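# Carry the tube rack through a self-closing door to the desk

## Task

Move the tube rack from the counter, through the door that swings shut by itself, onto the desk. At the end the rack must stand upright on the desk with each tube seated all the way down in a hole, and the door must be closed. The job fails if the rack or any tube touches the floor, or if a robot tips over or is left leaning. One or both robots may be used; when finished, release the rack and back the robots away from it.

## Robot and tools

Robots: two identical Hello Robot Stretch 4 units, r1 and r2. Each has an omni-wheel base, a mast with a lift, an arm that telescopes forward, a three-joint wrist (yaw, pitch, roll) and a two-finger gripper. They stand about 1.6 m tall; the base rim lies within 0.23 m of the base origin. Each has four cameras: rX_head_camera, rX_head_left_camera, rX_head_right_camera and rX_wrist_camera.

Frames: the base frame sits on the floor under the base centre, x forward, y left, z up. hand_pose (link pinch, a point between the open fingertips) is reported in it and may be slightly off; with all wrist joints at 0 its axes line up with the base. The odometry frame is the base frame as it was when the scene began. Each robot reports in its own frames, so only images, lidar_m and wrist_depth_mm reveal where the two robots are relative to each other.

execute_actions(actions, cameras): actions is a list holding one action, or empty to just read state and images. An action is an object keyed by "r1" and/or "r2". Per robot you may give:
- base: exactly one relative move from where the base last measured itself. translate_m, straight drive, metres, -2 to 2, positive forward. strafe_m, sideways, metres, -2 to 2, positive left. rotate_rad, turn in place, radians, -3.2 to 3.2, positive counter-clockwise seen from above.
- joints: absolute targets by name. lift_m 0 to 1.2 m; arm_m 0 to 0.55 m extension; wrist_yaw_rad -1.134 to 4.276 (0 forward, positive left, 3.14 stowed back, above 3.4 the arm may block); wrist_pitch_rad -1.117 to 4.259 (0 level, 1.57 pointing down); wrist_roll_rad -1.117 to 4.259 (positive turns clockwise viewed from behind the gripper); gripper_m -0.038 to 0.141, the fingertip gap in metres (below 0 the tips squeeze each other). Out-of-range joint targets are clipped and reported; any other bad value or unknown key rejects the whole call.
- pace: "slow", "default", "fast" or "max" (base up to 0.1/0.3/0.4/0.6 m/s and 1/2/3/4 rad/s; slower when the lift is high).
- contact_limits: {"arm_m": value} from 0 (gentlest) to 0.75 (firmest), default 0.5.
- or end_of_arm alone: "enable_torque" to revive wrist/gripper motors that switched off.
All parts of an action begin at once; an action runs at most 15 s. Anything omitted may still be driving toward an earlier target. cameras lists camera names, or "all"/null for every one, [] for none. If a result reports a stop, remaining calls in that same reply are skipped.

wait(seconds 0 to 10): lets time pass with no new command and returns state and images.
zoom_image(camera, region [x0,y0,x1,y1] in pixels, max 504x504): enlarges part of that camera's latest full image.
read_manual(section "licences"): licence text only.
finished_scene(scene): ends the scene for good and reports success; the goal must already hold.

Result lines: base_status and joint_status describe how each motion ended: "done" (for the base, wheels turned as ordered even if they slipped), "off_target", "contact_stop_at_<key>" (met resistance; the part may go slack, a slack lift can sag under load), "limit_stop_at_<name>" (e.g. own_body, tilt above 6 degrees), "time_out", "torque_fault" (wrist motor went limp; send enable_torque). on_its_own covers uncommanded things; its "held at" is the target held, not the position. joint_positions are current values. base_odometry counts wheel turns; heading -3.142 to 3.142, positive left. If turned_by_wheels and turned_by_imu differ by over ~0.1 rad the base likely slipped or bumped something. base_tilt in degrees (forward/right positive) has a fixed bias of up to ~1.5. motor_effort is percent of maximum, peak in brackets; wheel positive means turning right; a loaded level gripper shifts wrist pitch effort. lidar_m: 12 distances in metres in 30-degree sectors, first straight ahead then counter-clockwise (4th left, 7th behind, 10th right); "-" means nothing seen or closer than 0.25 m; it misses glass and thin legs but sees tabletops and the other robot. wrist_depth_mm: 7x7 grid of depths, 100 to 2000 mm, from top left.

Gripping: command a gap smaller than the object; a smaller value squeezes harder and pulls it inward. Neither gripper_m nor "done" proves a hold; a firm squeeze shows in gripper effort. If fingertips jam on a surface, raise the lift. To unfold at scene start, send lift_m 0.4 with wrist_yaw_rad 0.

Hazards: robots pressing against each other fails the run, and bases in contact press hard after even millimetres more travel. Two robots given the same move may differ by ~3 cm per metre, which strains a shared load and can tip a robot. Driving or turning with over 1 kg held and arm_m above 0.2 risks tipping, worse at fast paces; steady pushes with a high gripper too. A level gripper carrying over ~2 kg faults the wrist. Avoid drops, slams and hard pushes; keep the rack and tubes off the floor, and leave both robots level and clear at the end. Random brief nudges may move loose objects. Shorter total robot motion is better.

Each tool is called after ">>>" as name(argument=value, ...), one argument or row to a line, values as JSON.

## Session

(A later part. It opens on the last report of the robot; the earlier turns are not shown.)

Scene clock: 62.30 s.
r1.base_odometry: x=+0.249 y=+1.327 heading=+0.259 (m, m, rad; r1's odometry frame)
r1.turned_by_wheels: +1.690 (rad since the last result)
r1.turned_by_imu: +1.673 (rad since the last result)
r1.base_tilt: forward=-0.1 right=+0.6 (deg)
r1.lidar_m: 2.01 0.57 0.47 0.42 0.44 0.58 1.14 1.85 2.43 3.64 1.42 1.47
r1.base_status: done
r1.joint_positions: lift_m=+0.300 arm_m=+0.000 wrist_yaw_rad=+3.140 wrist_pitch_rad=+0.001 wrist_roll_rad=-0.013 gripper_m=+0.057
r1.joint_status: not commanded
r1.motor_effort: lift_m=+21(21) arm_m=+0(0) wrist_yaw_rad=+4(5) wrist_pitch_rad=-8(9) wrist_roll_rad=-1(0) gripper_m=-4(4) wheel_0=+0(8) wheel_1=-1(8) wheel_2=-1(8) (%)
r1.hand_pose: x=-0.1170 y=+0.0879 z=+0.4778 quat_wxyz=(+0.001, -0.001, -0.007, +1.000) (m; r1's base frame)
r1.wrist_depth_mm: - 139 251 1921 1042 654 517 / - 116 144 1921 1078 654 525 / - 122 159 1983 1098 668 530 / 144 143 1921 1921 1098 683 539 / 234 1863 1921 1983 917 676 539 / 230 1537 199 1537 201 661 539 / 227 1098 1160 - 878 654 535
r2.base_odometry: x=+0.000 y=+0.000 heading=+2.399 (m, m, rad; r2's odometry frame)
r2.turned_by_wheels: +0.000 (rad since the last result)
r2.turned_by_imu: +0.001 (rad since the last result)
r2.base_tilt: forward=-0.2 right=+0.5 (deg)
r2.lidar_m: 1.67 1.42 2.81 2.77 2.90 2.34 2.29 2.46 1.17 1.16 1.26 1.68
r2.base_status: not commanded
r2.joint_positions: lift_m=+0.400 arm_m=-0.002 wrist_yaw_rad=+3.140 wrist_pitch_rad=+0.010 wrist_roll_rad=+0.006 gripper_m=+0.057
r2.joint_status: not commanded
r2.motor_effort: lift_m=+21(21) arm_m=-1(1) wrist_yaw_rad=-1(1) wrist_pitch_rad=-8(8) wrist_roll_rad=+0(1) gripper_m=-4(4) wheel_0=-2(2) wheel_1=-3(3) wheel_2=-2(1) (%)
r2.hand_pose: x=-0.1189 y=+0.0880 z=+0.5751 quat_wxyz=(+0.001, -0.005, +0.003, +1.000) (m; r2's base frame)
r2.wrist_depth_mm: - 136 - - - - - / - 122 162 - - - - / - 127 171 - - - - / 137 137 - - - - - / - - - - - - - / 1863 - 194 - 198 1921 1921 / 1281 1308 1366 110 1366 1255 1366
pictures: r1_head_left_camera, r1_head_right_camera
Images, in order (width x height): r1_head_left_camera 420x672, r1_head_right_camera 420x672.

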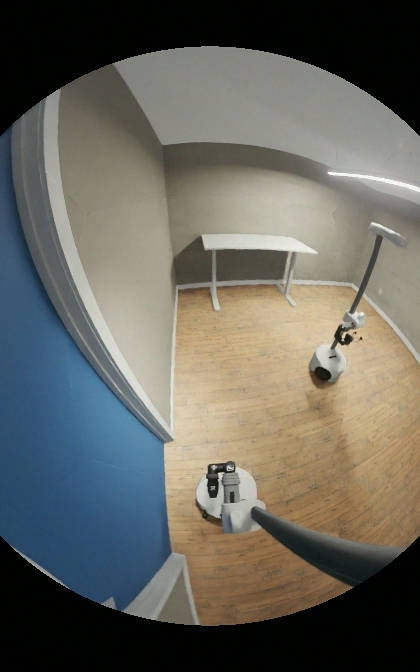

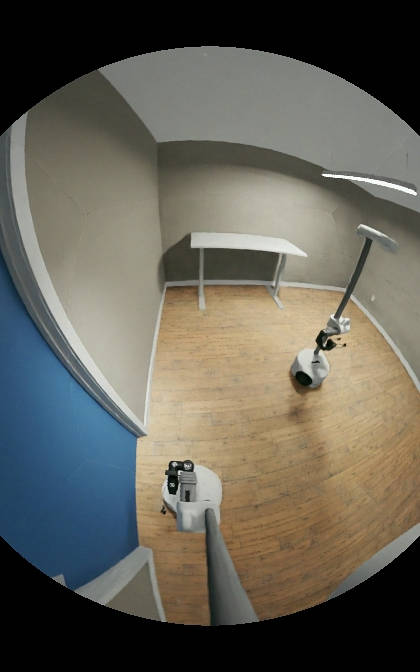

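>>> execute_actions(
  actions=[
    {"r1":{"base":{"translate_m":-0.13},"pace":"slow"}},
  ],
  cameras=[],
)

>>> execute_actions(
  actions=[
    {"r1":{"base":{"strafe_m":0.2},"pace":"slow"}},
  ],
  cameras=["r1_head_left_camera","r1_head_right_camera","r2_head_left_camera"],
)

Scene clock: 69.60 s.
r1.base_odometry: x=+0.124 y=+1.293 heading=+0.259 (m, m, rad; r1's odometry frame)
r1.turned_by_wheels: +0.000 (rad since the last result)
r1.turned_by_imu: -0.002 (rad since the last result)
r1.base_tilt: forward=-0.1 right=+0.6 (deg)
r1.lidar_m: 1.92 0.67 0.44 0.41 0.43 0.53 1.11 1.70 2.26 3.65 1.49 1.52
r1.base_status: done
r1.joint_positions: lift_m=+0.300 arm_m=+0.000 wrist_yaw_rad=+3.140 wrist_pitch_rad=+0.001 wrist_roll_rad=-0.013 gripper_m=+0.057
r1.joint_status: not commanded
r1.motor_effort: lift_m=+21(21) arm_m=+0(0) wrist_yaw_rad=+3(5) wrist_pitch_rad=-8(9) wrist_roll_rad=+0(1) gripper_m=-4(3) wheel_0=-1(5) wheel_1=-2(5) wheel_2=+2(5) (%)
r1.hand_pose: x=-0.1170 y=+0.0879 z=+0.4778 quat_wxyz=(+0.001, -0.001, -0.007, +1.000) (m; r1's base frame)
r1.wrist_depth_mm: - 139 252 1808 991 539 500 / - 116 144 1708 1025 544 512 / - 122 159 1756 1025 549 517 / 144 143 1756 1808 1098 554 521 / 235 1808 1808 1863 878 554 525 / 230 1576 200 1537 200 559 525 / 227 1078 1160 - 878 554 521
r2.base_odometry: x=+0.000 y=+0.000 heading=+2.399 (m, m, rad; r2's odometry frame)
r2.turned_by_wheels: +0.000 (rad since the last result)
r2.turned_by_imu: +0.002 (rad since the last result)
r2.base_tilt: forward=-0.1 right=+0.3 (deg)
r2.lidar_m: 1.67 1.50 2.80 2.77 2.89 2.32 2.30 2.46 1.17 1.15 1.26 1.70
r2.base_status: not commanded
r2.joint_positions: lift_m=+0.400 arm_m=-0.002 wrist_yaw_rad=+3.140 wrist_pitch_rad=+0.010 wrist_roll_rad=+0.006 gripper_m=+0.057
r2.joint_status: not commanded
r2.motor_effort: lift_m=+21(21) arm_m=-1(1) wrist_yaw_rad=-2(1) wrist_pitch_rad=-7(8) wrist_roll_rad=-1(1) gripper_m=-6(7) wheel_0=-2(2) wheel_1=-3(3) wheel_2=-1(1) (%)
r2.hand_pose: x=-0.1189 y=+0.0880 z=+0.5751 quat_wxyz=(+0.001, -0.005, +0.003, +1.000) (m; r2's base frame)
r2.wrist_depth_mm: - 135 - - - - - / - 122 161 - - - - / - 127 171 - - - - / 138 138 - - - - - / - - - - - - - / 1863 - 195 - 197 1863 1921 / 1281 1308 1397 110 1336 1281 1366
pictures: none
No camera images: the call's "cameras" was empty. Leave "cameras" out to get every camera's image.

Scene clock: 72.73 s.
r1.base_odometry: x=+0.073 y=+1.487 heading=+0.259 (m, m, rad; r1's odometry frame)
r1.turned_by_wheels: +0.000 (rad since the last result)
r1.turned_by_imu: -0.001 (rad since the last result)
r1.base_tilt: forward=-0.2 right=+0.6 (deg)
r1.lidar_m: 0.87 0.35 0.25 0.25 0.25 0.31 0.49 1.73 2.28 3.87 1.64 1.77
r1.base_status: done
r1.joint_positions: lift_m=+0.300 arm_m=+0.000 wrist_yaw_rad=+3.140 wrist_pitch_rad=+0.001 wrist_roll_rad=-0.013 gripper_m=+0.057
r1.joint_status: not commanded
r1.motor_effort: lift_m=+21(21) arm_m=+0(0) wrist_yaw_rad=+3(3) wrist_pitch_rad=-8(8) wrist_roll_rad=+1(1) gripper_m=-4(4) wheel_0=-3(7) wheel_1=+2(6) wheel_2=+0(0) (%)
r1.hand_pose: x=-0.1170 y=+0.0879 z=+0.4778 quat_wxyz=(+0.001, -0.001, -0.007, +1.000) (m; r1's base frame)
r1.wrist_depth_mm: - 139 251 1808 530 319 236 / - 116 144 1808 539 324 239 / - 122 158 1229 544 329 243 / 144 143 1808 1756 544 330 246 / 235 1808 1863 1336 512 334 246 / 230 1576 200 946 200 293 246 / 227 1060 1138 - 512 291 246
r2.base_odometry: x=+0.000 y=+0.000 heading=+2.399 (m, m, rad; r2's odometry frame)
r2.turned_by_wheels: +0.000 (rad since the last result)
r2.turned_by_imu: +0.001 (rad since the last result)
r2.base_tilt: forward=-0.2 right=+0.3 (deg)
r2.lidar_m: 1.66 1.65 2.79 2.77 2.88 2.33 2.28 2.47 1.17 1.14 1.29 1.70
r2.base_status: not commanded
r2.joint_positions: lift_m=+0.400 arm_m=-0.002 wrist_yaw_rad=+3.140 wrist_pitch_rad=+0.010 wrist_roll_rad=+0.006 gripper_m=+0.057
r2.joint_status: not commanded
r2.motor_effort: lift_m=+21(21) arm_m=-1(1) wrist_yaw_rad=+0(0) wrist_pitch_rad=-7(7) wrist_roll_rad=+0(0) gripper_m=-4(2) wheel_0=-2(2) wheel_1=-3(3) wheel_2=-1(1) (%)
r2.hand_pose: x=-0.1189 y=+0.0880 z=+0.5751 quat_wxyz=(+0.001, -0.005, +0.003, +1.000) (m; r2's base frame)
r2.wrist_depth_mm: - 135 - - - - - / - 122 162 - - - - / - 127 170 - - - - / 138 138 - - - - - / - - - - - - - / 1921 - 195 - 198 1983 1983 / 1308 1281 1366 110 1397 1255 1336
pictures: r1_head_left_camera, r1_head_right_camera, r2_head_left_camera
Images, in order (width x height): r1_head_left_camera 420x672, r1_head_right_camera 420x672, r2_head_left_camera 420x672.

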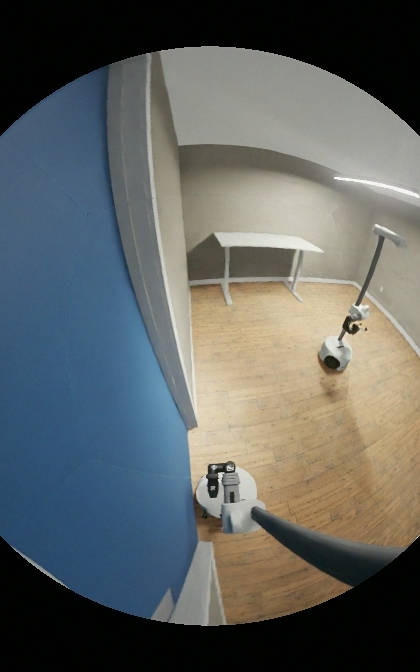

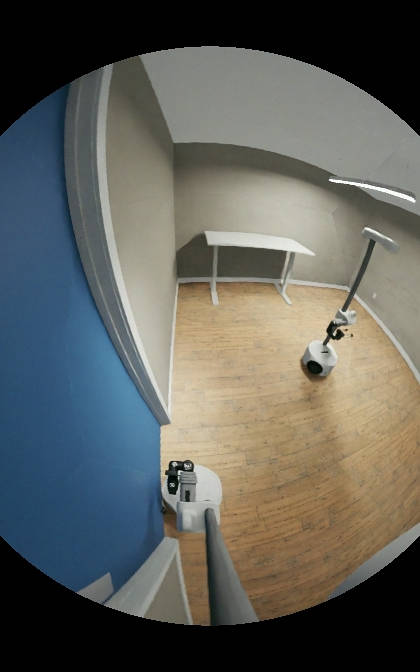

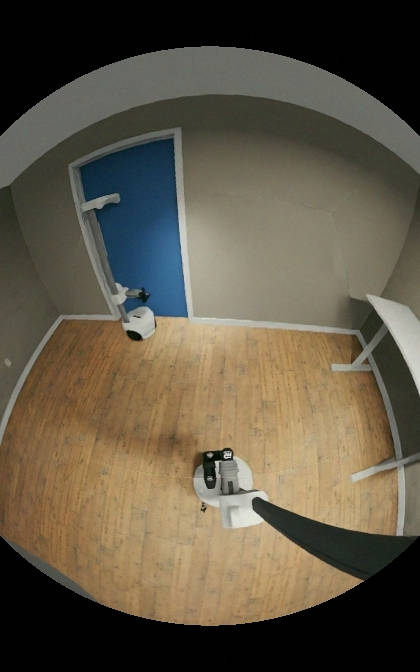

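>>> execute_actions(
  actions=[
    {"r1":{"base":{"strafe_m":0.5},"pace":"slow"}},
  ],
  cameras=["r1_head_left_camera","r1_head_right_camera"],
)

Scene clock: 85.63 s.
r1.base_odometry: x=-0.080 y=+1.470 heading=+0.966 (m, m, rad; r1's odometry frame)
r1.turned_by_wheels: +0.706 (rad since the last result)
r1.turned_by_imu: +0.696 (rad since the last result)
r1.base_tilt: forward=-0.2 right=+0.6 (deg)
r1.lidar_m: 0.28 0.25 - 0.25 0.29 0.92 1.65 2.54 3.86 1.78 2.43 0.61
r1.base_status: strafe_m contact_stop (by the wheels' count: +0.069 of +0.500)
r1.joint_positions: lift_m=+0.300 arm_m=+0.000 wrist_yaw_rad=+3.140 wrist_pitch_rad=+0.001 wrist_roll_rad=-0.013 gripper_m=+0.057
r1.joint_status: not commanded
r1.on_its_own: the wheels are slack since a contact_stop
r1.motor_effort: lift_m=+21(21) arm_m=+0(0) wrist_yaw_rad=+5(4) wrist_pitch_rad=-9(9) wrist_roll_rad=-1(2) gripper_m=-2(4) wheel_0=+0(36) wheel_1=+0(27) wheel_2=+0(7) (%)
r1.hand_pose: x=-0.1170 y=+0.0879 z=+0.4778 quat_wxyz=(+0.001, -0.001, -0.007, +1.000) (m; r1's base frame)
r1.wrist_depth_mm: - 139 251 - 1708 1430 1308 / - 116 144 - 1708 1464 1308 / - 122 159 1863 1708 1464 1281 / 144 143 - - 1708 1464 1366 / 236 - - - 1661 1499 1366 / 230 1576 200 1499 202 1397 1308 / 227 1078 1160 - 1118 1008 1042
r2.base_odometry: x=+0.000 y=+0.000 heading=+2.399 (m, m, rad; r2's odometry frame)
r2.turned_by_wheels: +0.000 (rad since the last result)
r2.turned_by_imu: +0.005 (rad since the last result)
r2.base_tilt: forward=-0.3 right=+0.4 (deg)
r2.lidar_m: 1.66 1.78 2.80 2.76 2.88 2.32 2.30 2.45 1.16 1.16 1.29 1.68
r2.base_status: not commanded
r2.joint_positions: lift_m=+0.400 arm_m=-0.002 wrist_yaw_rad=+3.140 wrist_pitch_rad=+0.010 wrist_roll_rad=+0.006 gripper_m=+0.057
r2.joint_status: not commanded
r2.motor_effort: lift_m=+21(21) arm_m=-1(1) wrist_yaw_rad=-1(0) wrist_pitch_rad=-7(8) wrist_roll_rad=+0(0) gripper_m=-5(6) wheel_0=-2(2) wheel_1=-3(3) wheel_2=-1(1) (%)
r2.hand_pose: x=-0.1189 y=+0.0880 z=+0.5751 quat_wxyz=(+0.001, -0.005, +0.003, +1.000) (m; r2's base frame)
r2.wrist_depth_mm: - 135 - - - - - / - 122 162 - - - - / - 127 171 - - - - / 137 138 - - - - - / - - - - - - - / 1983 - 194 - 197 1921 1921 / 1336 1281 1397 110 1336 1255 1336
pictures: r1_head_left_camera, r1_head_right_camera
Images, in order (width x height): r1_head_left_camera 420x672, r1_head_right_camera 420x672.

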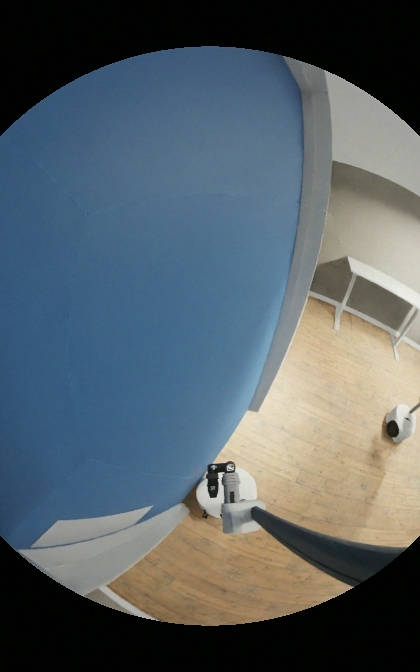

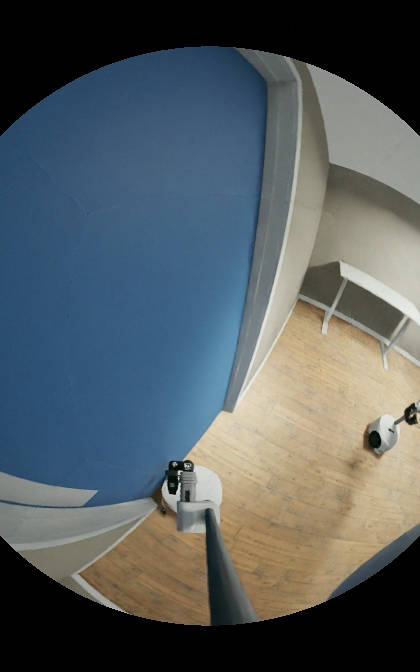

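>>> execute_actions(
  actions=[
    {"r1":{"base":{"strafe_m":-0.35},"pace":"slow"}},
  ],
  cameras=[],
)

>>> execute_actions(
  actions=[
    {"r1":{"base":{"rotate_rad":0.87},"joints":{"lift_m":0.25,"wrist_yaw_rad":0.26,"gripper_m":0.0}}},
  ],
  cameras=["r1_head_left_camera","r1_head_camera"],
)

Scene clock: 95.40 s.
r1.base_odometry: x=+0.208 y=+1.271 heading=+0.966 (m, m, rad; r1's odometry frame)
r1.turned_by_wheels: +0.000 (rad since the last result)
r1.turned_by_imu: -0.003 (rad since the last result)
r1.base_tilt: forward=-0.2 right=+0.6 (deg)
r1.lidar_m: 0.64 0.47 0.46 0.51 0.63 1.73 1.85 2.87 3.59 1.40 2.23 1.15
r1.base_status: done
r1.joint_positions: lift_m=+0.300 arm_m=+0.000 wrist_yaw_rad=+3.140 wrist_pitch_rad=+0.001 wrist_roll_rad=-0.013 gripper_m=+0.057
r1.joint_status: not commanded
r1.motor_effort: lift_m=+21(21) arm_m=+0(0) wrist_yaw_rad=+5(5) wrist_pitch_rad=-8(10) wrist_roll_rad=+1(1) gripper_m=-5(3) wheel_0=+3(6) wheel_1=-4(7) wheel_2=+1(5) (%)
r1.hand_pose: x=-0.1170 y=+0.0879 z=+0.4778 quat_wxyz=(+0.001, -0.001, -0.007, +1.000) (m; r1's base frame)
r1.wrist_depth_mm: - 139 251 - 1863 1661 1464 / - 116 144 - 1921 1661 1464 / - 122 159 - 1921 1661 1430 / 144 143 - - 1863 1708 1464 / 234 - - - 1756 1618 1464 / 229 1576 200 1537 201 1430 1397 / 227 1078 1160 - 1118 1025 1025
r2.base_odometry: x=+0.000 y=+0.000 heading=+2.399 (m, m, rad; r2's odometry frame)
r2.turned_by_wheels: +0.000 (rad since the last result)
r2.turned_by_imu: +0.003 (rad since the last result)
r2.base_tilt: forward=-0.2 right=+0.3 (deg)
r2.lidar_m: 1.66 1.43 2.80 2.78 2.88 2.32 2.31 2.49 1.16 1.16 1.28 1.69
r2.base_status: not commanded
r2.joint_positions: lift_m=+0.400 arm_m=-0.002 wrist_yaw_rad=+3.140 wrist_pitch_rad=+0.010 wrist_roll_rad=+0.006 gripper_m=+0.057
r2.joint_status: not commanded
r2.motor_effort: lift_m=+21(21) arm_m=-1(1) wrist_yaw_rad=+0(1) wrist_pitch_rad=-7(7) wrist_roll_rad=-1(1) gripper_m=-1(5) wheel_0=-2(2) wheel_1=-3(3) wheel_2=-1(1) (%)
r2.hand_pose: x=-0.1189 y=+0.0880 z=+0.5751 quat_wxyz=(+0.001, -0.005, +0.003, +1.000) (m; r2's base frame)
r2.wrist_depth_mm: - 136 - - - - - / - 123 161 - - - - / - 127 170 - - - - / 138 138 - - - - - / - - - - - - - / 1808 - 195 - 196 1921 1921 / 1281 1281 1430 110 1366 1281 1336
pictures: none
No camera images: the call's "cameras" was empty. Leave "cameras" out to get every camera's image.

Scene clock: 97.67 s.
r1.base_odometry: x=+0.208 y=+1.271 heading=+1.835 (m, m, rad; r1's odometry frame)
r1.turned_by_wheels: +0.869 (rad since the last result)
r1.turned_by_imu: +0.861 (rad since the last result)
r1.base_tilt: forward=-0.2 right=+0.6 (deg)
r1.lidar_m: 0.47 0.49 0.62 1.24 1.78 2.33 3.65 1.41 1.42 2.22 0.64 0.51
r1.base_status: done
r1.joint_positions: lift_m=+0.250 arm_m=+0.000 wrist_yaw_rad=+0.261 wrist_pitch_rad=+0.001 wrist_roll_rad=-0.013 gripper_m=+0.000
r1.joint_status: all done
r1.motor_effort: lift_m=+16(20) arm_m=+0(0) wrist_yaw_rad=+2(1) wrist_pitch_rad=-8(8) wrist_roll_rad=-1(1) gripper_m=-5(6) wheel_0=-3(7) wheel_1=-1(8) wheel_2=-3(9) (%)
r1.hand_pose: x=+0.4726 y=-0.0102 z=+0.4282 quat_wxyz=(+0.992, -0.007, +0.000, +0.130) (m; r1's base frame)
r1.wrist_depth_mm: 301 283 267 254 241 230 221 / 304 286 272 256 244 232 224 / 307 289 273 259 246 233 226 / 307 293 276 262 248 236 228 / 312 296 278 257 249 237 229 / 317 298 276 194 187 237 232 / 322 301 282 - 251 236 231
r2.base_odometry: x=+0.000 y=+0.000 heading=+2.399 (m, m, rad; r2's odometry frame)
r2.turned_by_wheels: +0.000 (rad since the last result)
r2.turned_by_imu: +0.001 (rad since the last result)
r2.base_tilt: forward=-0.3 right=+0.4 (deg)
r2.lidar_m: 1.65 1.42 2.80 2.77 2.87 2.33 2.30 2.47 1.15 1.15 1.30 1.68
r2.base_status: not commanded
r2.joint_positions: lift_m=+0.400 arm_m=-0.002 wrist_yaw_rad=+3.140 wrist_pitch_rad=+0.010 wrist_roll_rad=+0.006 gripper_m=+0.057
r2.joint_status: not commanded
r2.motor_effort: lift_m=+21(21) arm_m=-1(1) wrist_yaw_rad=+1(0) wrist_pitch_rad=-7(7) wrist_roll_rad=-1(1) gripper_m=-4(4) wheel_0=-2(2) wheel_1=-3(3) wheel_2=-1(1) (%)
r2.hand_pose: x=-0.1189 y=+0.0880 z=+0.5751 quat_wxyz=(+0.001, -0.005, +0.003, +1.000) (m; r2's base frame)
r2.wrist_depth_mm: - 135 - - - - - / - 122 162 - - - - / - 127 171 - - - - / 137 138 - - - - - / - - - - - - - / 1863 - 193 - 198 1983 - / 1308 1308 1397 110 1366 1281 1336
pictures: r1_head_camera, r1_head_left_camera
Images, in order (width x height): r1_head_camera 420x560, r1_head_left_camera 420x672.

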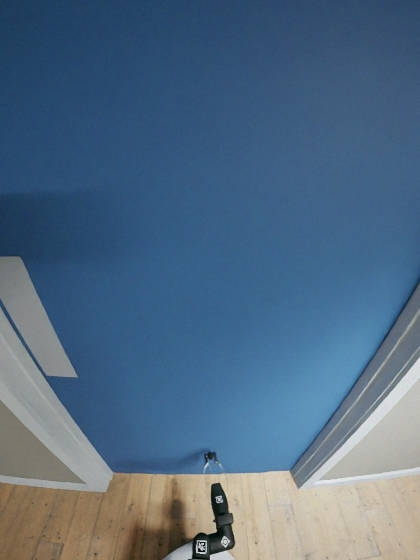

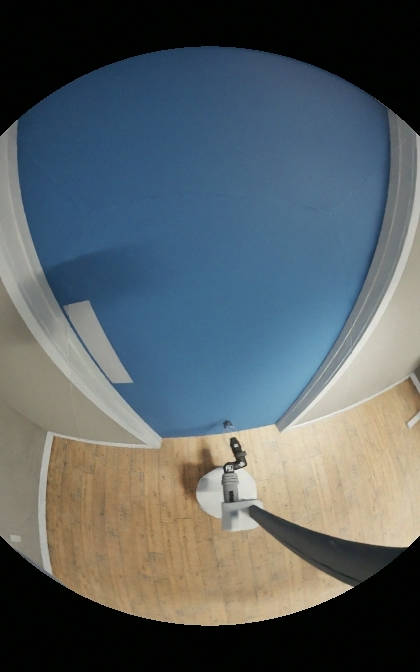

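>>> execute_actions(
  actions=[
    {"r1":{"base":{"strafe_m":0.27},"pace":"slow"}},
  ],
  cameras=["r1_head_camera"],
)

>>> execute_actions(
  actions=[
    {"r1":{"joints":{"arm_m":0.5},"contact_limits":{"arm_m":0.75},"pace":"slow"}},
  ],
  cameras=["r1_head_camera","r1_head_left_camera"],
)

Scene clock: 103.50 s.
r1.base_odometry: x=-0.052 y=+1.200 heading=+1.835 (m, m, rad; r1's odometry frame)
r1.turned_by_wheels: +0.000 (rad since the last result)
r1.turned_by_imu: -0.002 (rad since the last result)
r1.base_tilt: forward=-0.2 right=+0.6 (deg)
r1.lidar_m: 0.44 0.43 0.52 1.20 1.48 1.96 3.67 1.69 1.65 2.12 0.72 0.46
r1.base_status: done
r1.joint_positions: lift_m=+0.250 arm_m=+0.000 wrist_yaw_rad=+0.260 wrist_pitch_rad=+0.001 wrist_roll_rad=-0.013 gripper_m=+0.000
r1.joint_status: not commanded
r1.motor_effort: lift_m=+16(16) arm_m=+0(0) wrist_yaw_rad=+3(0) wrist_pitch_rad=-9(9) wrist_roll_rad=-1(0) gripper_m=-9(6) wheel_0=-2(7) wheel_1=+3(5) wheel_2=+0(0) (%)
r1.hand_pose: x=+0.4726 y=-0.0102 z=+0.4282 quat_wxyz=(+0.992, -0.007, +0.000, +0.130) (m; r1's base frame)
r1.wrist_depth_mm: 276 263 248 234 224 211 204 / 281 264 250 236 226 215 206 / 282 266 252 238 227 216 208 / 286 271 255 241 229 217 210 / 290 272 256 237 229 220 212 / 294 277 254 194 187 220 213 / 298 279 260 - 232 218 215
r2.base_odometry: x=+0.000 y=+0.000 heading=+2.399 (m, m, rad; r2's odometry frame)
r2.turned_by_wheels: +0.000 (rad since the last result)
r2.turned_by_imu: +0.002 (rad since the last result)
r2.base_tilt: forward=-0.2 right=+0.5 (deg)
r2.lidar_m: 1.67 1.62 2.80 2.78 2.90 2.33 2.29 2.48 1.16 1.16 1.29 1.70
r2.base_status: not commanded
r2.joint_positions: lift_m=+0.400 arm_m=-0.002 wrist_yaw_rad=+3.140 wrist_pitch_rad=+0.010 wrist_roll_rad=+0.006 gripper_m=+0.057
r2.joint_status: not commanded
r2.motor_effort: lift_m=+21(21) arm_m=-1(1) wrist_yaw_rad=-1(0) wrist_pitch_rad=-7(7) wrist_roll_rad=-1(0) gripper_m=-2(2) wheel_0=-2(2) wheel_1=-3(3) wheel_2=-1(1) (%)
r2.hand_pose: x=-0.1189 y=+0.0880 z=+0.5751 quat_wxyz=(+0.001, -0.005, +0.003, +1.000) (m; r2's base frame)
r2.wrist_depth_mm: - 135 - - - - - / - 122 162 - - - - / - 127 171 - - - - / 138 138 - - - - - / - - - - - - - / 1863 - 196 - 197 1983 1921 / 1308 1308 1397 110 1397 1281 1336
pictures: r1_head_camera
Images, in order (width x height): r1_head_camera 420x560.

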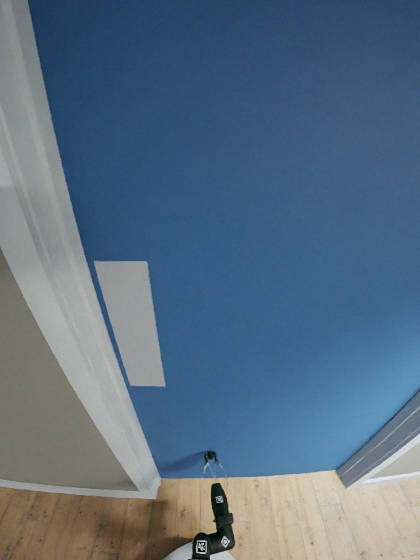

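Scene clock: 109.77 s.
r1.base_odometry: x=-0.053 y=+1.200 heading=+1.837 (m, m, rad; r1's odometry frame)
r1.turned_by_wheels: +0.001 (rad since the last result)
r1.turned_by_imu: -0.001 (rad since the last result)
r1.base_tilt: forward=-0.1 right=+0.6 (deg)
r1.lidar_m: 0.85 0.42 0.51 1.21 1.50 1.96 3.66 1.67 1.64 2.11 0.85 0.79
r1.base_status: not commanded
r1.joint_positions: lift_m=+0.250 arm_m=+0.497 wrist_yaw_rad=+0.274 wrist_pitch_rad=+0.002 wrist_roll_rad=-0.013 gripper_m=+0.000
r1.joint_status: all done
r1.on_its_own: wrist_yaw_rad is at rest, and its effort (-34) is outside its rest range (-13 to +13)
r1.motor_effort: lift_m=+16(16) arm_m=+16(25) wrist_yaw_rad=-34(51) wrist_pitch_rad=-8(7) wrist_roll_rad=-1(0) gripper_m=-9(8) wheel_0=+14(14) wheel_1=+9(9) wheel_2=-6(21) (%)
r1.contact_limits: arm_m 0.75
r1.hand_pose: x=+0.9694 y=-0.0062 z=+0.4281 quat_wxyz=(+0.991, -0.007, +0.000, +0.136) (m; r1's base frame)
r1.wrist_depth_mm: 1756 - 303 227 180 150 - / 1708 - 307 230 183 151 - / 1708 - 314 233 185 153 137 / 1756 - 319 236 187 154 138 / 1756 - 322 216 190 156 139 / 1397 1397 189 181 175 157 140 / 960 960 357 - 182 146 -
r2.base_odometry: x=+0.000 y=+0.000 heading=+2.399 (m, m, rad; r2's odometry frame)
r2.turned_by_wheels: +0.000 (rad since the last result)
r2.turned_by_imu: +0.002 (rad since the last result)
r2.base_tilt: forward=-0.2 right=+0.3 (deg)
r2.lidar_m: 1.67 1.61 2.81 2.76 2.90 2.35 2.31 2.46 1.17 1.16 1.30 1.70
r2.base_status: not commanded
r2.joint_positions: lift_m=+0.400 arm_m=-0.002 wrist_yaw_rad=+3.140 wrist_pitch_rad=+0.010 wrist_roll_rad=+0.006 gripper_m=+0.057
r2.joint_status: not commanded
r2.motor_effort: lift_m=+21(21) arm_m=+0(1) wrist_yaw_rad=-1(0) wrist_pitch_rad=-7(8) wrist_roll_rad=-1(0) gripper_m=-4(1) wheel_0=-2(2) wheel_1=-3(3) wheel_2=-1(1) (%)
r2.hand_pose: x=-0.1189 y=+0.0880 z=+0.5751 quat_wxyz=(+0.001, -0.005, +0.003, +1.000) (m; r2's base frame)
r2.wrist_depth_mm: - 136 - - - - - / - 122 161 - - - - / - 127 171 - - - - / 137 137 - - - - - / - - - - - - - / 1808 - 195 - 197 1983 1921 / 1336 1308 1397 110 1366 1281 1366
pictures: r1_head_camera, r1_head_left_camera
Images, in order (width x height): r1_head_camera 420x560, r1_head_left_camera 420x672.

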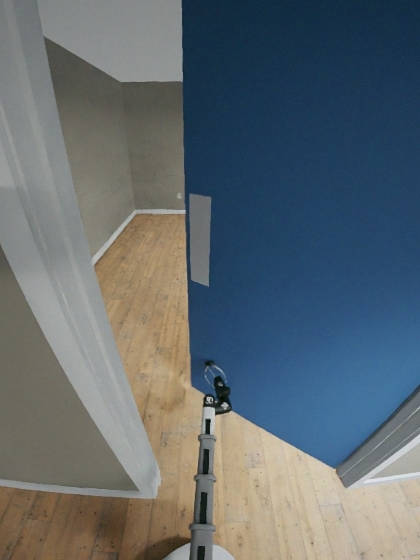

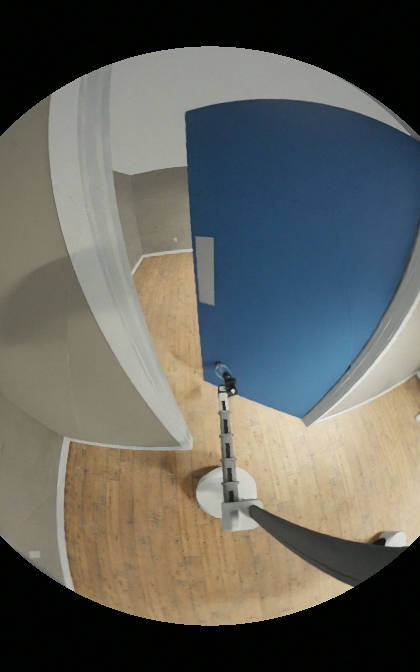

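>>> execute_actions(
  actions=[],
  cameras=["r1_head_camera","r2_head_camera"],
)

Scene clock: 115.37 s.
r1.base_odometry: x=-0.053 y=+1.200 heading=+1.837 (m, m, rad; r1's odometry frame)
r1.turned_by_wheels: +0.000 (rad since the last result)
r1.turned_by_imu: -0.001 (rad since the last result)
r1.base_tilt: forward=-0.2 right=+0.6 (deg)
r1.lidar_m: 0.85 0.41 0.51 1.22 1.52 1.97 3.64 1.68 1.64 2.10 0.85 0.80
r1.base_status: not commanded
r1.joint_positions: lift_m=+0.250 arm_m=+0.497 wrist_yaw_rad=+0.274 wrist_pitch_rad=+0.002 wrist_roll_rad=-0.013 gripper_m=+0.000
r1.joint_status: all done
r1.on_its_own: wrist_yaw_rad is at rest, and its effort (-36) is outside its rest range (-13 to +13)
r1.motor_effort: lift_m=+16(16) arm_m=+16(25) wrist_yaw_rad=-36(51) wrist_pitch_rad=-9(7) wrist_roll_rad=+1(0) gripper_m=-12(8) wheel_0=+14(14) wheel_1=+9(9) wheel_2=-5(21) (%)
r1.contact_limits: arm_m 0.75
r1.hand_pose: x=+0.9694 y=-0.0062 z=+0.4281 quat_wxyz=(+0.991, -0.007, +0.000, +0.136) (m; r1's base frame)
r1.wrist_depth_mm: 1808 - 306 226 181 150 - / 1756 - 307 231 183 151 - / 1756 - 312 232 186 153 137 / 1756 - 320 236 188 155 138 / 1808 - 324 216 190 156 139 / 1430 1397 189 182 175 157 140 / 991 976 357 - 182 146 -
r2.base_odometry: x=+0.000 y=+0.000 heading=+2.399 (m, m, rad; r2's odometry frame)
r2.turned_by_wheels: +0.000 (rad since the last result)
r2.turned_by_imu: +0.001 (rad since the last result)
r2.base_tilt: forward=-0.3 right=+0.3 (deg)
r2.lidar_m: 1.67 1.59 2.79 2.77 2.90 2.34 2.30 2.44 1.16 1.14 1.30 1.68
r2.base_status: not commanded
r2.joint_positions: lift_m=+0.400 arm_m=-0.002 wrist_yaw_rad=+3.140 wrist_pitch_rad=+0.010 wrist_roll_rad=+0.006 gripper_m=+0.057
r2.joint_status: not commanded
r2.motor_effort: lift_m=+21(21) arm_m=-1(1) wrist_yaw_rad=+2(0) wrist_pitch_rad=-8(8) wrist_roll_rad=-1(0) gripper_m=-3(1) wheel_0=-2(2) wheel_1=-3(3) wheel_2=-1(1) (%)
r2.hand_pose: x=-0.1189 y=+0.0880 z=+0.5751 quat_wxyz=(+0.001, -0.005, +0.003, +1.000) (m; r2's base frame)
r2.wrist_depth_mm: - 136 - - - - - / - 122 161 - - - - / - 127 171 - - - - / 137 138 - - - - - / - - - - - - - / 1921 - 194 - 198 1983 1983 / 1308 1308 1430 110 1336 1255 1308
pictures: r1_head_camera, r2_head_camera
Images, in order (width x height): r1_head_camera 420x560, r2_head_camera 420x560.

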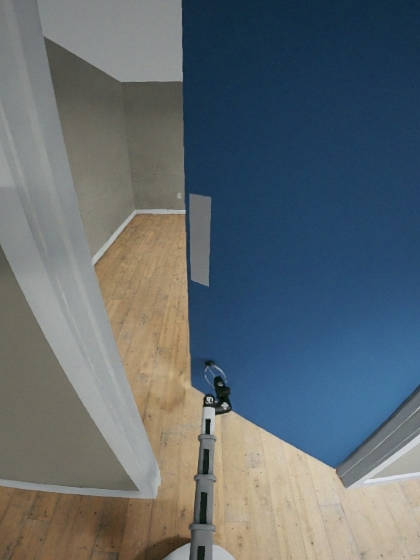

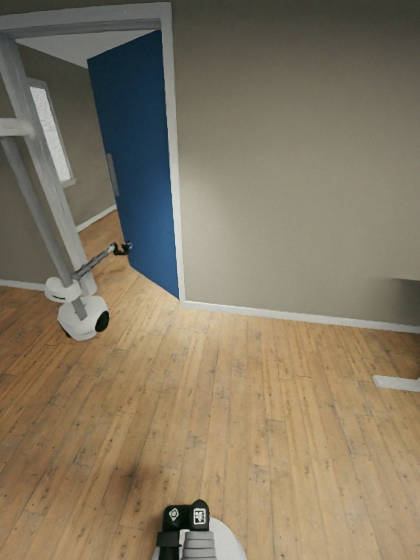

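>>> execute_actions(
  actions=[
    {"r1":{"base":{"strafe_m":-0.08},"pace":"slow"}},
  ],
  cameras=[],
)

>>> execute_actions(
  actions=[
    {"r1":{"base":{"translate_m":0.2},"joints":{"arm_m":0.33},"contact_limits":{"arm_m":0.75},"pace":"slow"}},
  ],
  cameras=["r1_head_camera"],
)

Scene clock: 124.30 s.
torque_fault: r1.wrist_yaw_rad switched itself off since the last result.
r1.base_odometry: x=+0.021 y=+1.040 heading=+2.209 (m, m, rad; r1's odometry frame)
r1.turned_by_wheels: +0.372 (rad since the last result)
r1.turned_by_imu: +0.367 (rad since the last result)
r1.base_tilt: forward=-0.1 right=+0.7 (deg)
r1.lidar_m: 0.58 0.65 1.21 1.49 1.77 3.26 3.43 1.48 2.47 1.07 0.77 0.70
r1.base_status: strafe_m contact_stop (by the wheels' count: +0.027 of -0.080)
r1.joint_positions: lift_m=+0.250 arm_m=+0.500 wrist_yaw_rad=+1.031 wrist_pitch_rad=+0.001 wrist_roll_rad=-0.019 gripper_m=+0.000
r1.joint_status: not commanded
r1.on_its_own: the wheels are slack since a contact_stop; wrist_yaw_rad is off since a torque_fault, until you send "end_of_arm": "enable_torque" (your +0.260 is given up); wrist_roll_rad is at rest, and its effort (+17) is outside its rest range (-13 to +13)
r1.motor_effort: lift_m=+17(17) arm_m=+3(16) wrist_yaw_rad=+3(95) wrist_pitch_rad=-7(14) wrist_roll_rad=+17(17) gripper_m=-6(14) wheel_0=+0(36) wheel_1=+0(10) wheel_2=+0(8) (%)
r1.hand_pose: x=+0.8937 y=+0.2025 z=+0.4283 quat_wxyz=(+0.870, -0.009, -0.004, +0.493) (m; r1's base frame)
r1.wrist_depth_mm: 113 192 1229 1255 1366 1397 1430 / 113 193 1229 1308 1336 1397 1464 / 113 191 1229 1281 1336 1430 1464 / 112 188 1255 1281 1397 1464 1499 / 111 184 1255 1255 1366 1430 1499 / 109 178 349 195 188 1308 1281 / - 146 621 - 991 891 960
r2.base_odometry: x=+0.000 y=+0.000 heading=+2.399 (m, m, rad; r2's odometry frame)
r2.turned_by_wheels: +0.000 (rad since the last result)
r2.turned_by_imu: +0.003 (rad since the last result)
r2.base_tilt: forward=-0.2 right=+0.3 (deg)
r2.lidar_m: 1.67 1.47 1.55 2.77 2.89 2.33 2.32 2.45 1.17 1.16 1.27 1.69
r2.base_status: not commanded
r2.joint_positions: lift_m=+0.400 arm_m=-0.002 wrist_yaw_rad=+3.140 wrist_pitch_rad=+0.010 wrist_roll_rad=+0.006 gripper_m=+0.057
r2.joint_status: not commanded
r2.motor_effort: lift_m=+21(21) arm_m=-1(1) wrist_yaw_rad=+0(1) wrist_pitch_rad=-7(8) wrist_roll_rad=+0(1) gripper_m=-2(4) wheel_0=-2(2) wheel_1=-3(3) wheel_2=-1(1) (%)
r2.hand_pose: x=-0.1189 y=+0.0880 z=+0.5751 quat_wxyz=(+0.001, -0.005, +0.003, +1.000) (m; r2's base frame)
r2.wrist_depth_mm: - 136 - - - - - / - 122 162 - - - - / - 127 171 - - - - / 137 137 - - - - - / - - - - - - - / 1808 - 195 - 198 1921 1921 / 1308 1281 1366 110 1366 1229 1366
pictures: none
No camera images: the call's "cameras" was empty. Leave "cameras" out to get every camera's image.

not run: a stop came earlier in this reply.

>>> execute_actions(
  actions=[
    {"r1":{"end_of_arm":"enable_torque"}},
  ],
  cameras=["r1_head_camera","r2_head_camera","r1_head_right_camera"],
)

Scene clock: 126.90 s.
r1.base_odometry: x=+0.021 y=+1.040 heading=+2.209 (m, m, rad; r1's odometry frame)
r1.turned_by_wheels: +0.000 (rad since the last result)
r1.turned_by_imu: -0.001 (rad since the last result)
r1.base_tilt: forward=-0.1 right=+0.6 (deg)
r1.lidar_m: 0.60 0.66 1.21 1.49 1.78 3.25 3.42 1.47 2.47 1.07 0.77 0.70
r1.base_status: not commanded
r1.joint_positions: lift_m=+0.250 arm_m=+0.500 wrist_yaw_rad=+1.031 wrist_pitch_rad=+0.001 wrist_roll_rad=-0.019 gripper_m=+0.000
r1.joint_status: not commanded
r1.end_of_arm: enable_torque: each motor that was off is on again
r1.on_its_own: wrist_yaw_rad is held at +1.031, not at your +0.260, since a torque_fault; the wheels are slack since a contact_stop; wrist_roll_rad is at rest, and its effort (+16) is outside its rest range (-13 to +13)
r1.motor_effort: lift_m=+17(17) arm_m=+3(3) wrist_yaw_rad=+4(3) wrist_pitch_rad=-7(6) wrist_roll_rad=+16(17) gripper_m=-5(6) wheel_0=+0(0) wheel_1=+0(0) wheel_2=+0(0) (%)
r1.hand_pose: x=+0.8937 y=+0.2025 z=+0.4283 quat_wxyz=(+0.870, -0.009, -0.004, +0.493) (m; r1's base frame)
r1.wrist_depth_mm: 113 192 1205 1255 1366 1397 1499 / 113 193 1229 1255 1366 1366 1499 / 113 191 1229 1255 1336 1430 1499 / 112 189 1229 1308 1366 1397 1537 / 111 184 1255 1308 1366 1464 1537 / 109 179 349 193 187 1308 1308 / - 145 621 - 1008 866 946
r2.base_odometry: x=+0.000 y=+0.000 heading=+2.399 (m, m, rad; r2's odometry frame)
r2.turned_by_wheels: +0.000 (rad since the last result)
r2.turned_by_imu: +0.001 (rad since the last result)
r2.base_tilt: forward=-0.2 right=+0.3 (deg)
r2.lidar_m: 1.67 1.48 1.52 2.77 2.88 2.32 2.30 2.48 1.17 1.16 1.28 1.69
r2.base_status: not commanded
r2.joint_positions: lift_m=+0.400 arm_m=-0.002 wrist_yaw_rad=+3.140 wrist_pitch_rad=+0.010 wrist_roll_rad=+0.006 gripper_m=+0.057
r2.joint_status: not commanded
r2.motor_effort: lift_m=+21(21) arm_m=-1(1) wrist_yaw_rad=-1(0) wrist_pitch_rad=-7(7) wrist_roll_rad=-1(1) gripper_m=-1(4) wheel_0=-2(2) wheel_1=-3(3) wheel_2=-1(1) (%)
r2.hand_pose: x=-0.1189 y=+0.0880 z=+0.5751 quat_wxyz=(+0.001, -0.005, +0.003, +1.000) (m; r2's base frame)
r2.wrist_depth_mm: - 135 - - - - - / - 122 162 - - - - / - 127 171 - - - - / 137 138 - - - - - / - - - - - - - / 1921 - 195 - 197 1983 1921 / 1308 1336 1397 110 1397 1281 1366
pictures: r1_head_camera, r1_head_right_camera, r2_head_camera
Images, in order (width x height): r1_head_camera 420x560, r1_head_right_camera 420x672, r2_head_camera 420x560.

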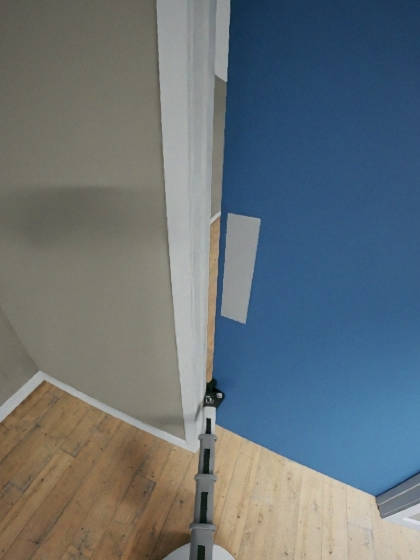

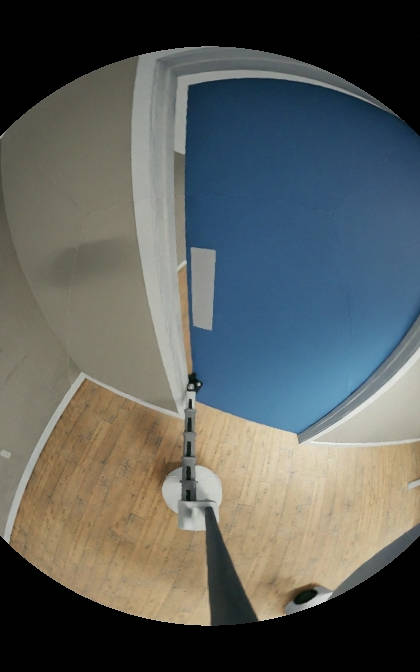

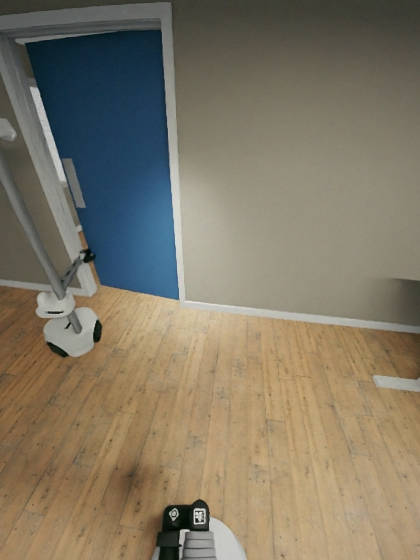

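>>> execute_actions(
  actions=[
    {"r1":{"base":{"translate_m":0.001},"joints":{"wrist_yaw_rad":0.6},"pace":"slow"}},
  ],
  cameras=["r1_head_camera","r1_wrist_camera"],
)

Scene clock: 131.13 s.
torque_fault: r1.wrist_yaw_rad switched itself off since the last result.
r1.base_odometry: x=+0.021 y=+1.041 heading=+2.209 (m, m, rad; r1's odometry frame)
r1.turned_by_wheels: +0.000 (rad since the last result)
r1.turned_by_imu: -0.002 (rad since the last result)
r1.base_tilt: forward=-0.1 right=+0.7 (deg)
r1.lidar_m: 0.58 0.66 1.21 1.49 1.76 3.27 3.43 1.48 2.45 1.05 0.77 0.70
r1.base_status: done
r1.joint_positions: lift_m=+0.250 arm_m=+0.499 wrist_yaw_rad=+1.019 wrist_pitch_rad=-0.001 wrist_roll_rad=-0.020 gripper_m=+0.000
r1.joint_status: wrist_yaw_rad torque_fault (moved -0.012 of -0.431)
r1.on_its_own: wrist_yaw_rad is off since a torque_fault, until you send "end_of_arm": "enable_torque" (your +0.600 is given up); wrist_roll_rad is at rest, and its effort (+18) is outside its rest range (-13 to +13)
r1.motor_effort: lift_m=+17(17) arm_m=+7(7) wrist_yaw_rad=+4(96) wrist_pitch_rad=-1(8) wrist_roll_rad=+18(26) gripper_m=-6(5) wheel_0=+2(9) wheel_1=+1(11) wheel_2=-7(24) (%)
r1.hand_pose: x=+0.8952 y=+0.1999 z=+0.4288 quat_wxyz=(+0.873, -0.008, -0.005, +0.488) (m; r1's base frame)
r1.wrist_depth_mm: 116 201 1205 1255 1366 1430 1499 / 116 202 1229 1281 1336 1397 1499 / 116 200 1255 1308 1336 1397 1499 / 115 196 1255 1255 1430 1430 1537 / 113 192 1281 1255 1366 1430 1537 / 111 185 382 195 187 1336 1229 / 109 151 699 - 991 904 946
r2.base_odometry: x=+0.000 y=+0.000 heading=+2.399 (m, m, rad; r2's odometry frame)
r2.turned_by_wheels: +0.000 (rad since the last result)
r2.turned_by_imu: +0.002 (rad since the last result)
r2.base_tilt: forward=-0.3 right=+0.4 (deg)
r2.lidar_m: 1.65 1.47 1.54 2.76 2.88 2.33 2.31 2.46 1.17 1.15 1.27 1.68
r2.base_status: not commanded
r2.joint_positions: lift_m=+0.400 arm_m=-0.002 wrist_yaw_rad=+3.140 wrist_pitch_rad=+0.010 wrist_roll_rad=+0.006 gripper_m=+0.057
r2.joint_status: not commanded
r2.motor_effort: lift_m=+21(21) arm_m=-1(1) wrist_yaw_rad=-1(1) wrist_pitch_rad=-7(7) wrist_roll_rad=-1(1) gripper_m=-2(7) wheel_0=-2(2) wheel_1=-3(3) wheel_2=-1(1) (%)
r2.hand_pose: x=-0.1189 y=+0.0880 z=+0.5751 quat_wxyz=(+0.001, -0.005, +0.003, +1.000) (m; r2's base frame)
r2.wrist_depth_mm: - 135 - - - - - / - 122 162 - - - - / - 127 171 - - - - / 137 138 - - - - - / - - - - - - - / 1863 - 194 - 197 1983 1921 / 1281 1336 1397 110 1366 1281 1366
pictures: r1_head_camera, r1_wrist_camera
Images, in order (width x height): r1_head_camera 420x560, r1_wrist_camera 616x392.

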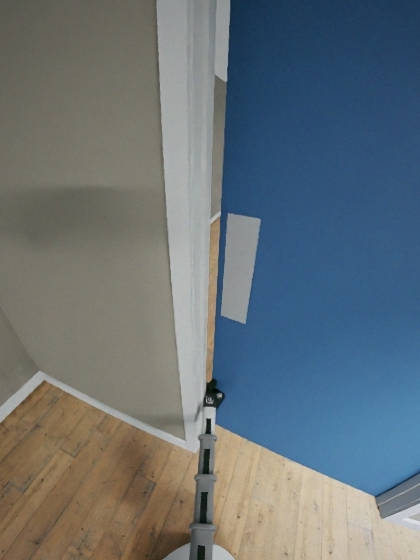

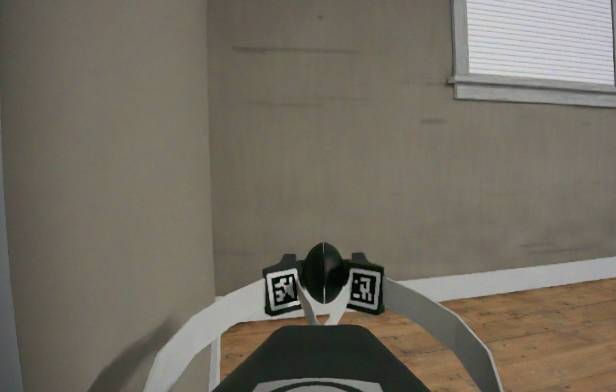

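>>> execute_actions(
  actions=[
    {"r1":{"joints":{"arm_m":0.40},"pace":"slow"}},
  ],
  cameras=["r1_head_camera","r1_wrist_camera"],
)

Scene clock: 133.53 s.
r1.base_odometry: x=+0.021 y=+1.041 heading=+2.210 (m, m, rad; r1's odometry frame)
r1.turned_by_wheels: +0.001 (rad since the last result)
r1.turned_by_imu: -0.004 (rad since the last result)
r1.base_tilt: forward=-0.2 right=+0.7 (deg)
r1.lidar_m: 0.59 0.63 1.22 1.48 1.77 3.21 3.43 1.48 2.47 1.06 0.77 0.69
r1.base_status: not commanded
r1.joint_positions: lift_m=+0.250 arm_m=+0.487 wrist_yaw_rad=+0.991 wrist_pitch_rad=+0.002 wrist_roll_rad=-0.014 gripper_m=+0.000
r1.joint_status: arm_m contact_stop (moved -0.012 of -0.099)
r1.on_its_own: arm_m is slack since a contact_stop (your +0.400 is given up); wrist_yaw_rad is off since a torque_fault, until you send "end_of_arm": "enable_torque" (your +0.600 is given up)
r1.motor_effort: lift_m=+18(18) arm_m=+0(28) wrist_yaw_rad=+4(4) wrist_pitch_rad=-9(10) wrist_roll_rad=+1(18) gripper_m=-4(5) wheel_0=+2(4) wheel_1=-1(6) wheel_2=+10(18) (%)
r1.hand_pose: x=+0.8890 y=+0.1934 z=+0.4280 quat_wxyz=(+0.880, -0.007, -0.002, +0.475) (m; r1's base frame)
r1.wrist_depth_mm: - 197 1182 1281 1336 1430 1618 / 111 196 1182 1308 1366 1464 1537 / 111 194 1205 1308 1430 1499 1576 / 109 188 1255 1308 1430 1464 1576 / 107 183 1281 1255 1430 1499 1576 / - 175 413 194 187 1281 1229 / - 138 831 - 1008 891 946
r2.base_odometry: x=+0.000 y=+0.000 heading=+2.399 (m, m, rad; r2's odometry frame)
r2.turned_by_wheels: +0.000 (rad since the last result)
r2.turned_by_imu: +0.001 (rad since the last result)
r2.base_tilt: forward=-0.3 right=+0.2 (deg)
r2.lidar_m: 1.66 1.47 1.57 2.77 2.90 2.33 2.31 2.46 1.17 1.14 1.28 1.68
r2.base_status: not commanded
r2.joint_positions: lift_m=+0.400 arm_m=-0.002 wrist_yaw_rad=+3.140 wrist_pitch_rad=+0.010 wrist_roll_rad=+0.006 gripper_m=+0.057
r2.joint_status: not commanded
r2.motor_effort: lift_m=+21(21) arm_m=-1(1) wrist_yaw_rad=+1(2) wrist_pitch_rad=-7(7) wrist_roll_rad=+0(1) gripper_m=-5(2) wheel_0=-2(2) wheel_1=-3(3) wheel_2=-2(1) (%)
r2.hand_pose: x=-0.1189 y=+0.0880 z=+0.5751 quat_wxyz=(+0.001, -0.005, +0.003, +1.000) (m; r2's base frame)
r2.wrist_depth_mm: - 135 - - - - - / - 122 162 - - - - / - 127 171 - - - - / 137 138 - - - - - / - - - - - - - / 1863 - 194 - 198 1921 1921 / 1308 1308 1397 110 1366 1229 1308
pictures: r1_head_camera, r1_wrist_camera
Images, in order (width x height): r1_head_camera 420x560, r1_wrist_camera 616x392.

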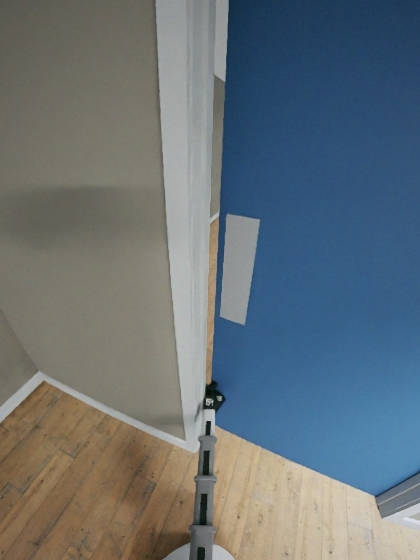

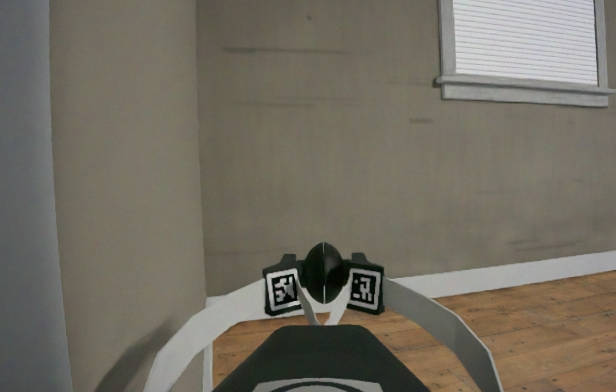

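>>> execute_actions(
  actions=[
    {"r1":{"joints":{"arm_m":0.55},"contact_limits":{"arm_m":0.75},"pace":"slow"}},
  ],
  cameras=["r1_head_camera","r1_head_left_camera"],
)

Scene clock: 139.13 s.
r1.base_odometry: x=+0.021 y=+1.041 heading=+2.207 (m, m, rad; r1's odometry frame)
r1.turned_by_wheels: -0.003 (rad since the last result)
r1.turned_by_imu: -0.005 (rad since the last result)
r1.base_tilt: forward=-0.2 right=+0.7 (deg)
r1.lidar_m: 0.57 0.66 1.21 1.48 1.72 3.20 3.43 1.48 2.47 1.08 0.79 0.72
r1.base_status: not commanded
r1.joint_positions: lift_m=+0.250 arm_m=+0.547 wrist_yaw_rad=+1.175 wrist_pitch_rad=+0.001 wrist_roll_rad=-0.016 gripper_m=+0.000
r1.joint_status: all done
r1.on_its_own: wrist_yaw_rad is off since a torque_fault, until you send "end_of_arm": "enable_torque" (your +0.600 is given up)
r1.motor_effort: lift_m=+18(18) arm_m=+19(22) wrist_yaw_rad=+4(4) wrist_pitch_rad=-6(10) wrist_roll_rad=+9(24) gripper_m=-5(2) wheel_0=-2(9) wheel_1=+4(5) wheel_2=-23(22) (%)
r1.contact_limits: arm_m 0.75
r1.hand_pose: x=+0.9093 y=+0.2326 z=+0.4281 quat_wxyz=(+0.832, -0.007, -0.004, +0.554) (m; r1's base frame)
r1.wrist_depth_mm: 147 229 580 1229 1255 1255 1281 / 147 229 569 1255 1255 1281 1255 / 147 229 564 1255 1255 1308 1281 / 147 226 549 1229 1255 1308 1308 / 145 223 535 1255 1255 1308 1308 / 143 217 324 193 187 1281 1281 / 140 189 415 - 1008 866 946
r2.base_odometry: x=+0.000 y=+0.000 heading=+2.399 (m, m, rad; r2's odometry frame)
r2.turned_by_wheels: +0.000 (rad since the last result)
r2.turned_by_imu: +0.002 (rad since the last result)
r2.base_tilt: forward=-0.2 right=+0.4 (deg)
r2.lidar_m: 1.67 1.48 1.57 2.77 2.88 2.33 2.30 2.45 1.16 1.15 1.29 1.69
r2.base_status: not commanded
r2.joint_positions: lift_m=+0.400 arm_m=-0.002 wrist_yaw_rad=+3.140 wrist_pitch_rad=+0.010 wrist_roll_rad=+0.006 gripper_m=+0.057
r2.joint_status: not commanded
r2.motor_effort: lift_m=+21(21) arm_m=-1(1) wrist_yaw_rad=-1(0) wrist_pitch_rad=-7(8) wrist_roll_rad=+0(0) gripper_m=-4(5) wheel_0=-2(2) wheel_1=-3(3) wheel_2=-1(1) (%)
r2.hand_pose: x=-0.1189 y=+0.0880 z=+0.5751 quat_wxyz=(+0.001, -0.005, +0.003, +1.000) (m; r2's base frame)
r2.wrist_depth_mm: - 135 - - - - - / - 122 161 - - - - / - 127 171 - - - - / 137 138 - - - - - / - - - - - - - / 1808 - 194 - 198 1983 1921 / 1308 1281 1430 110 1366 1281 1366
pictures: r1_head_camera, r1_head_left_camera
Images, in order (width x height): r1_head_camera 420x560, r1_head_left_camera 420x672.

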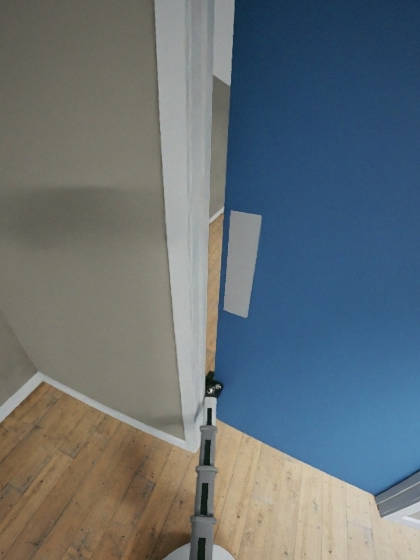

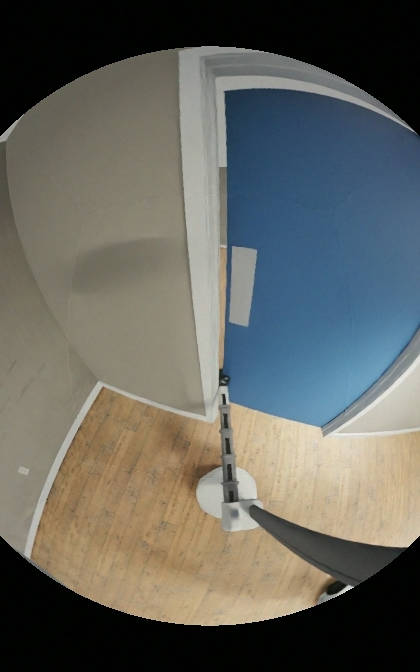

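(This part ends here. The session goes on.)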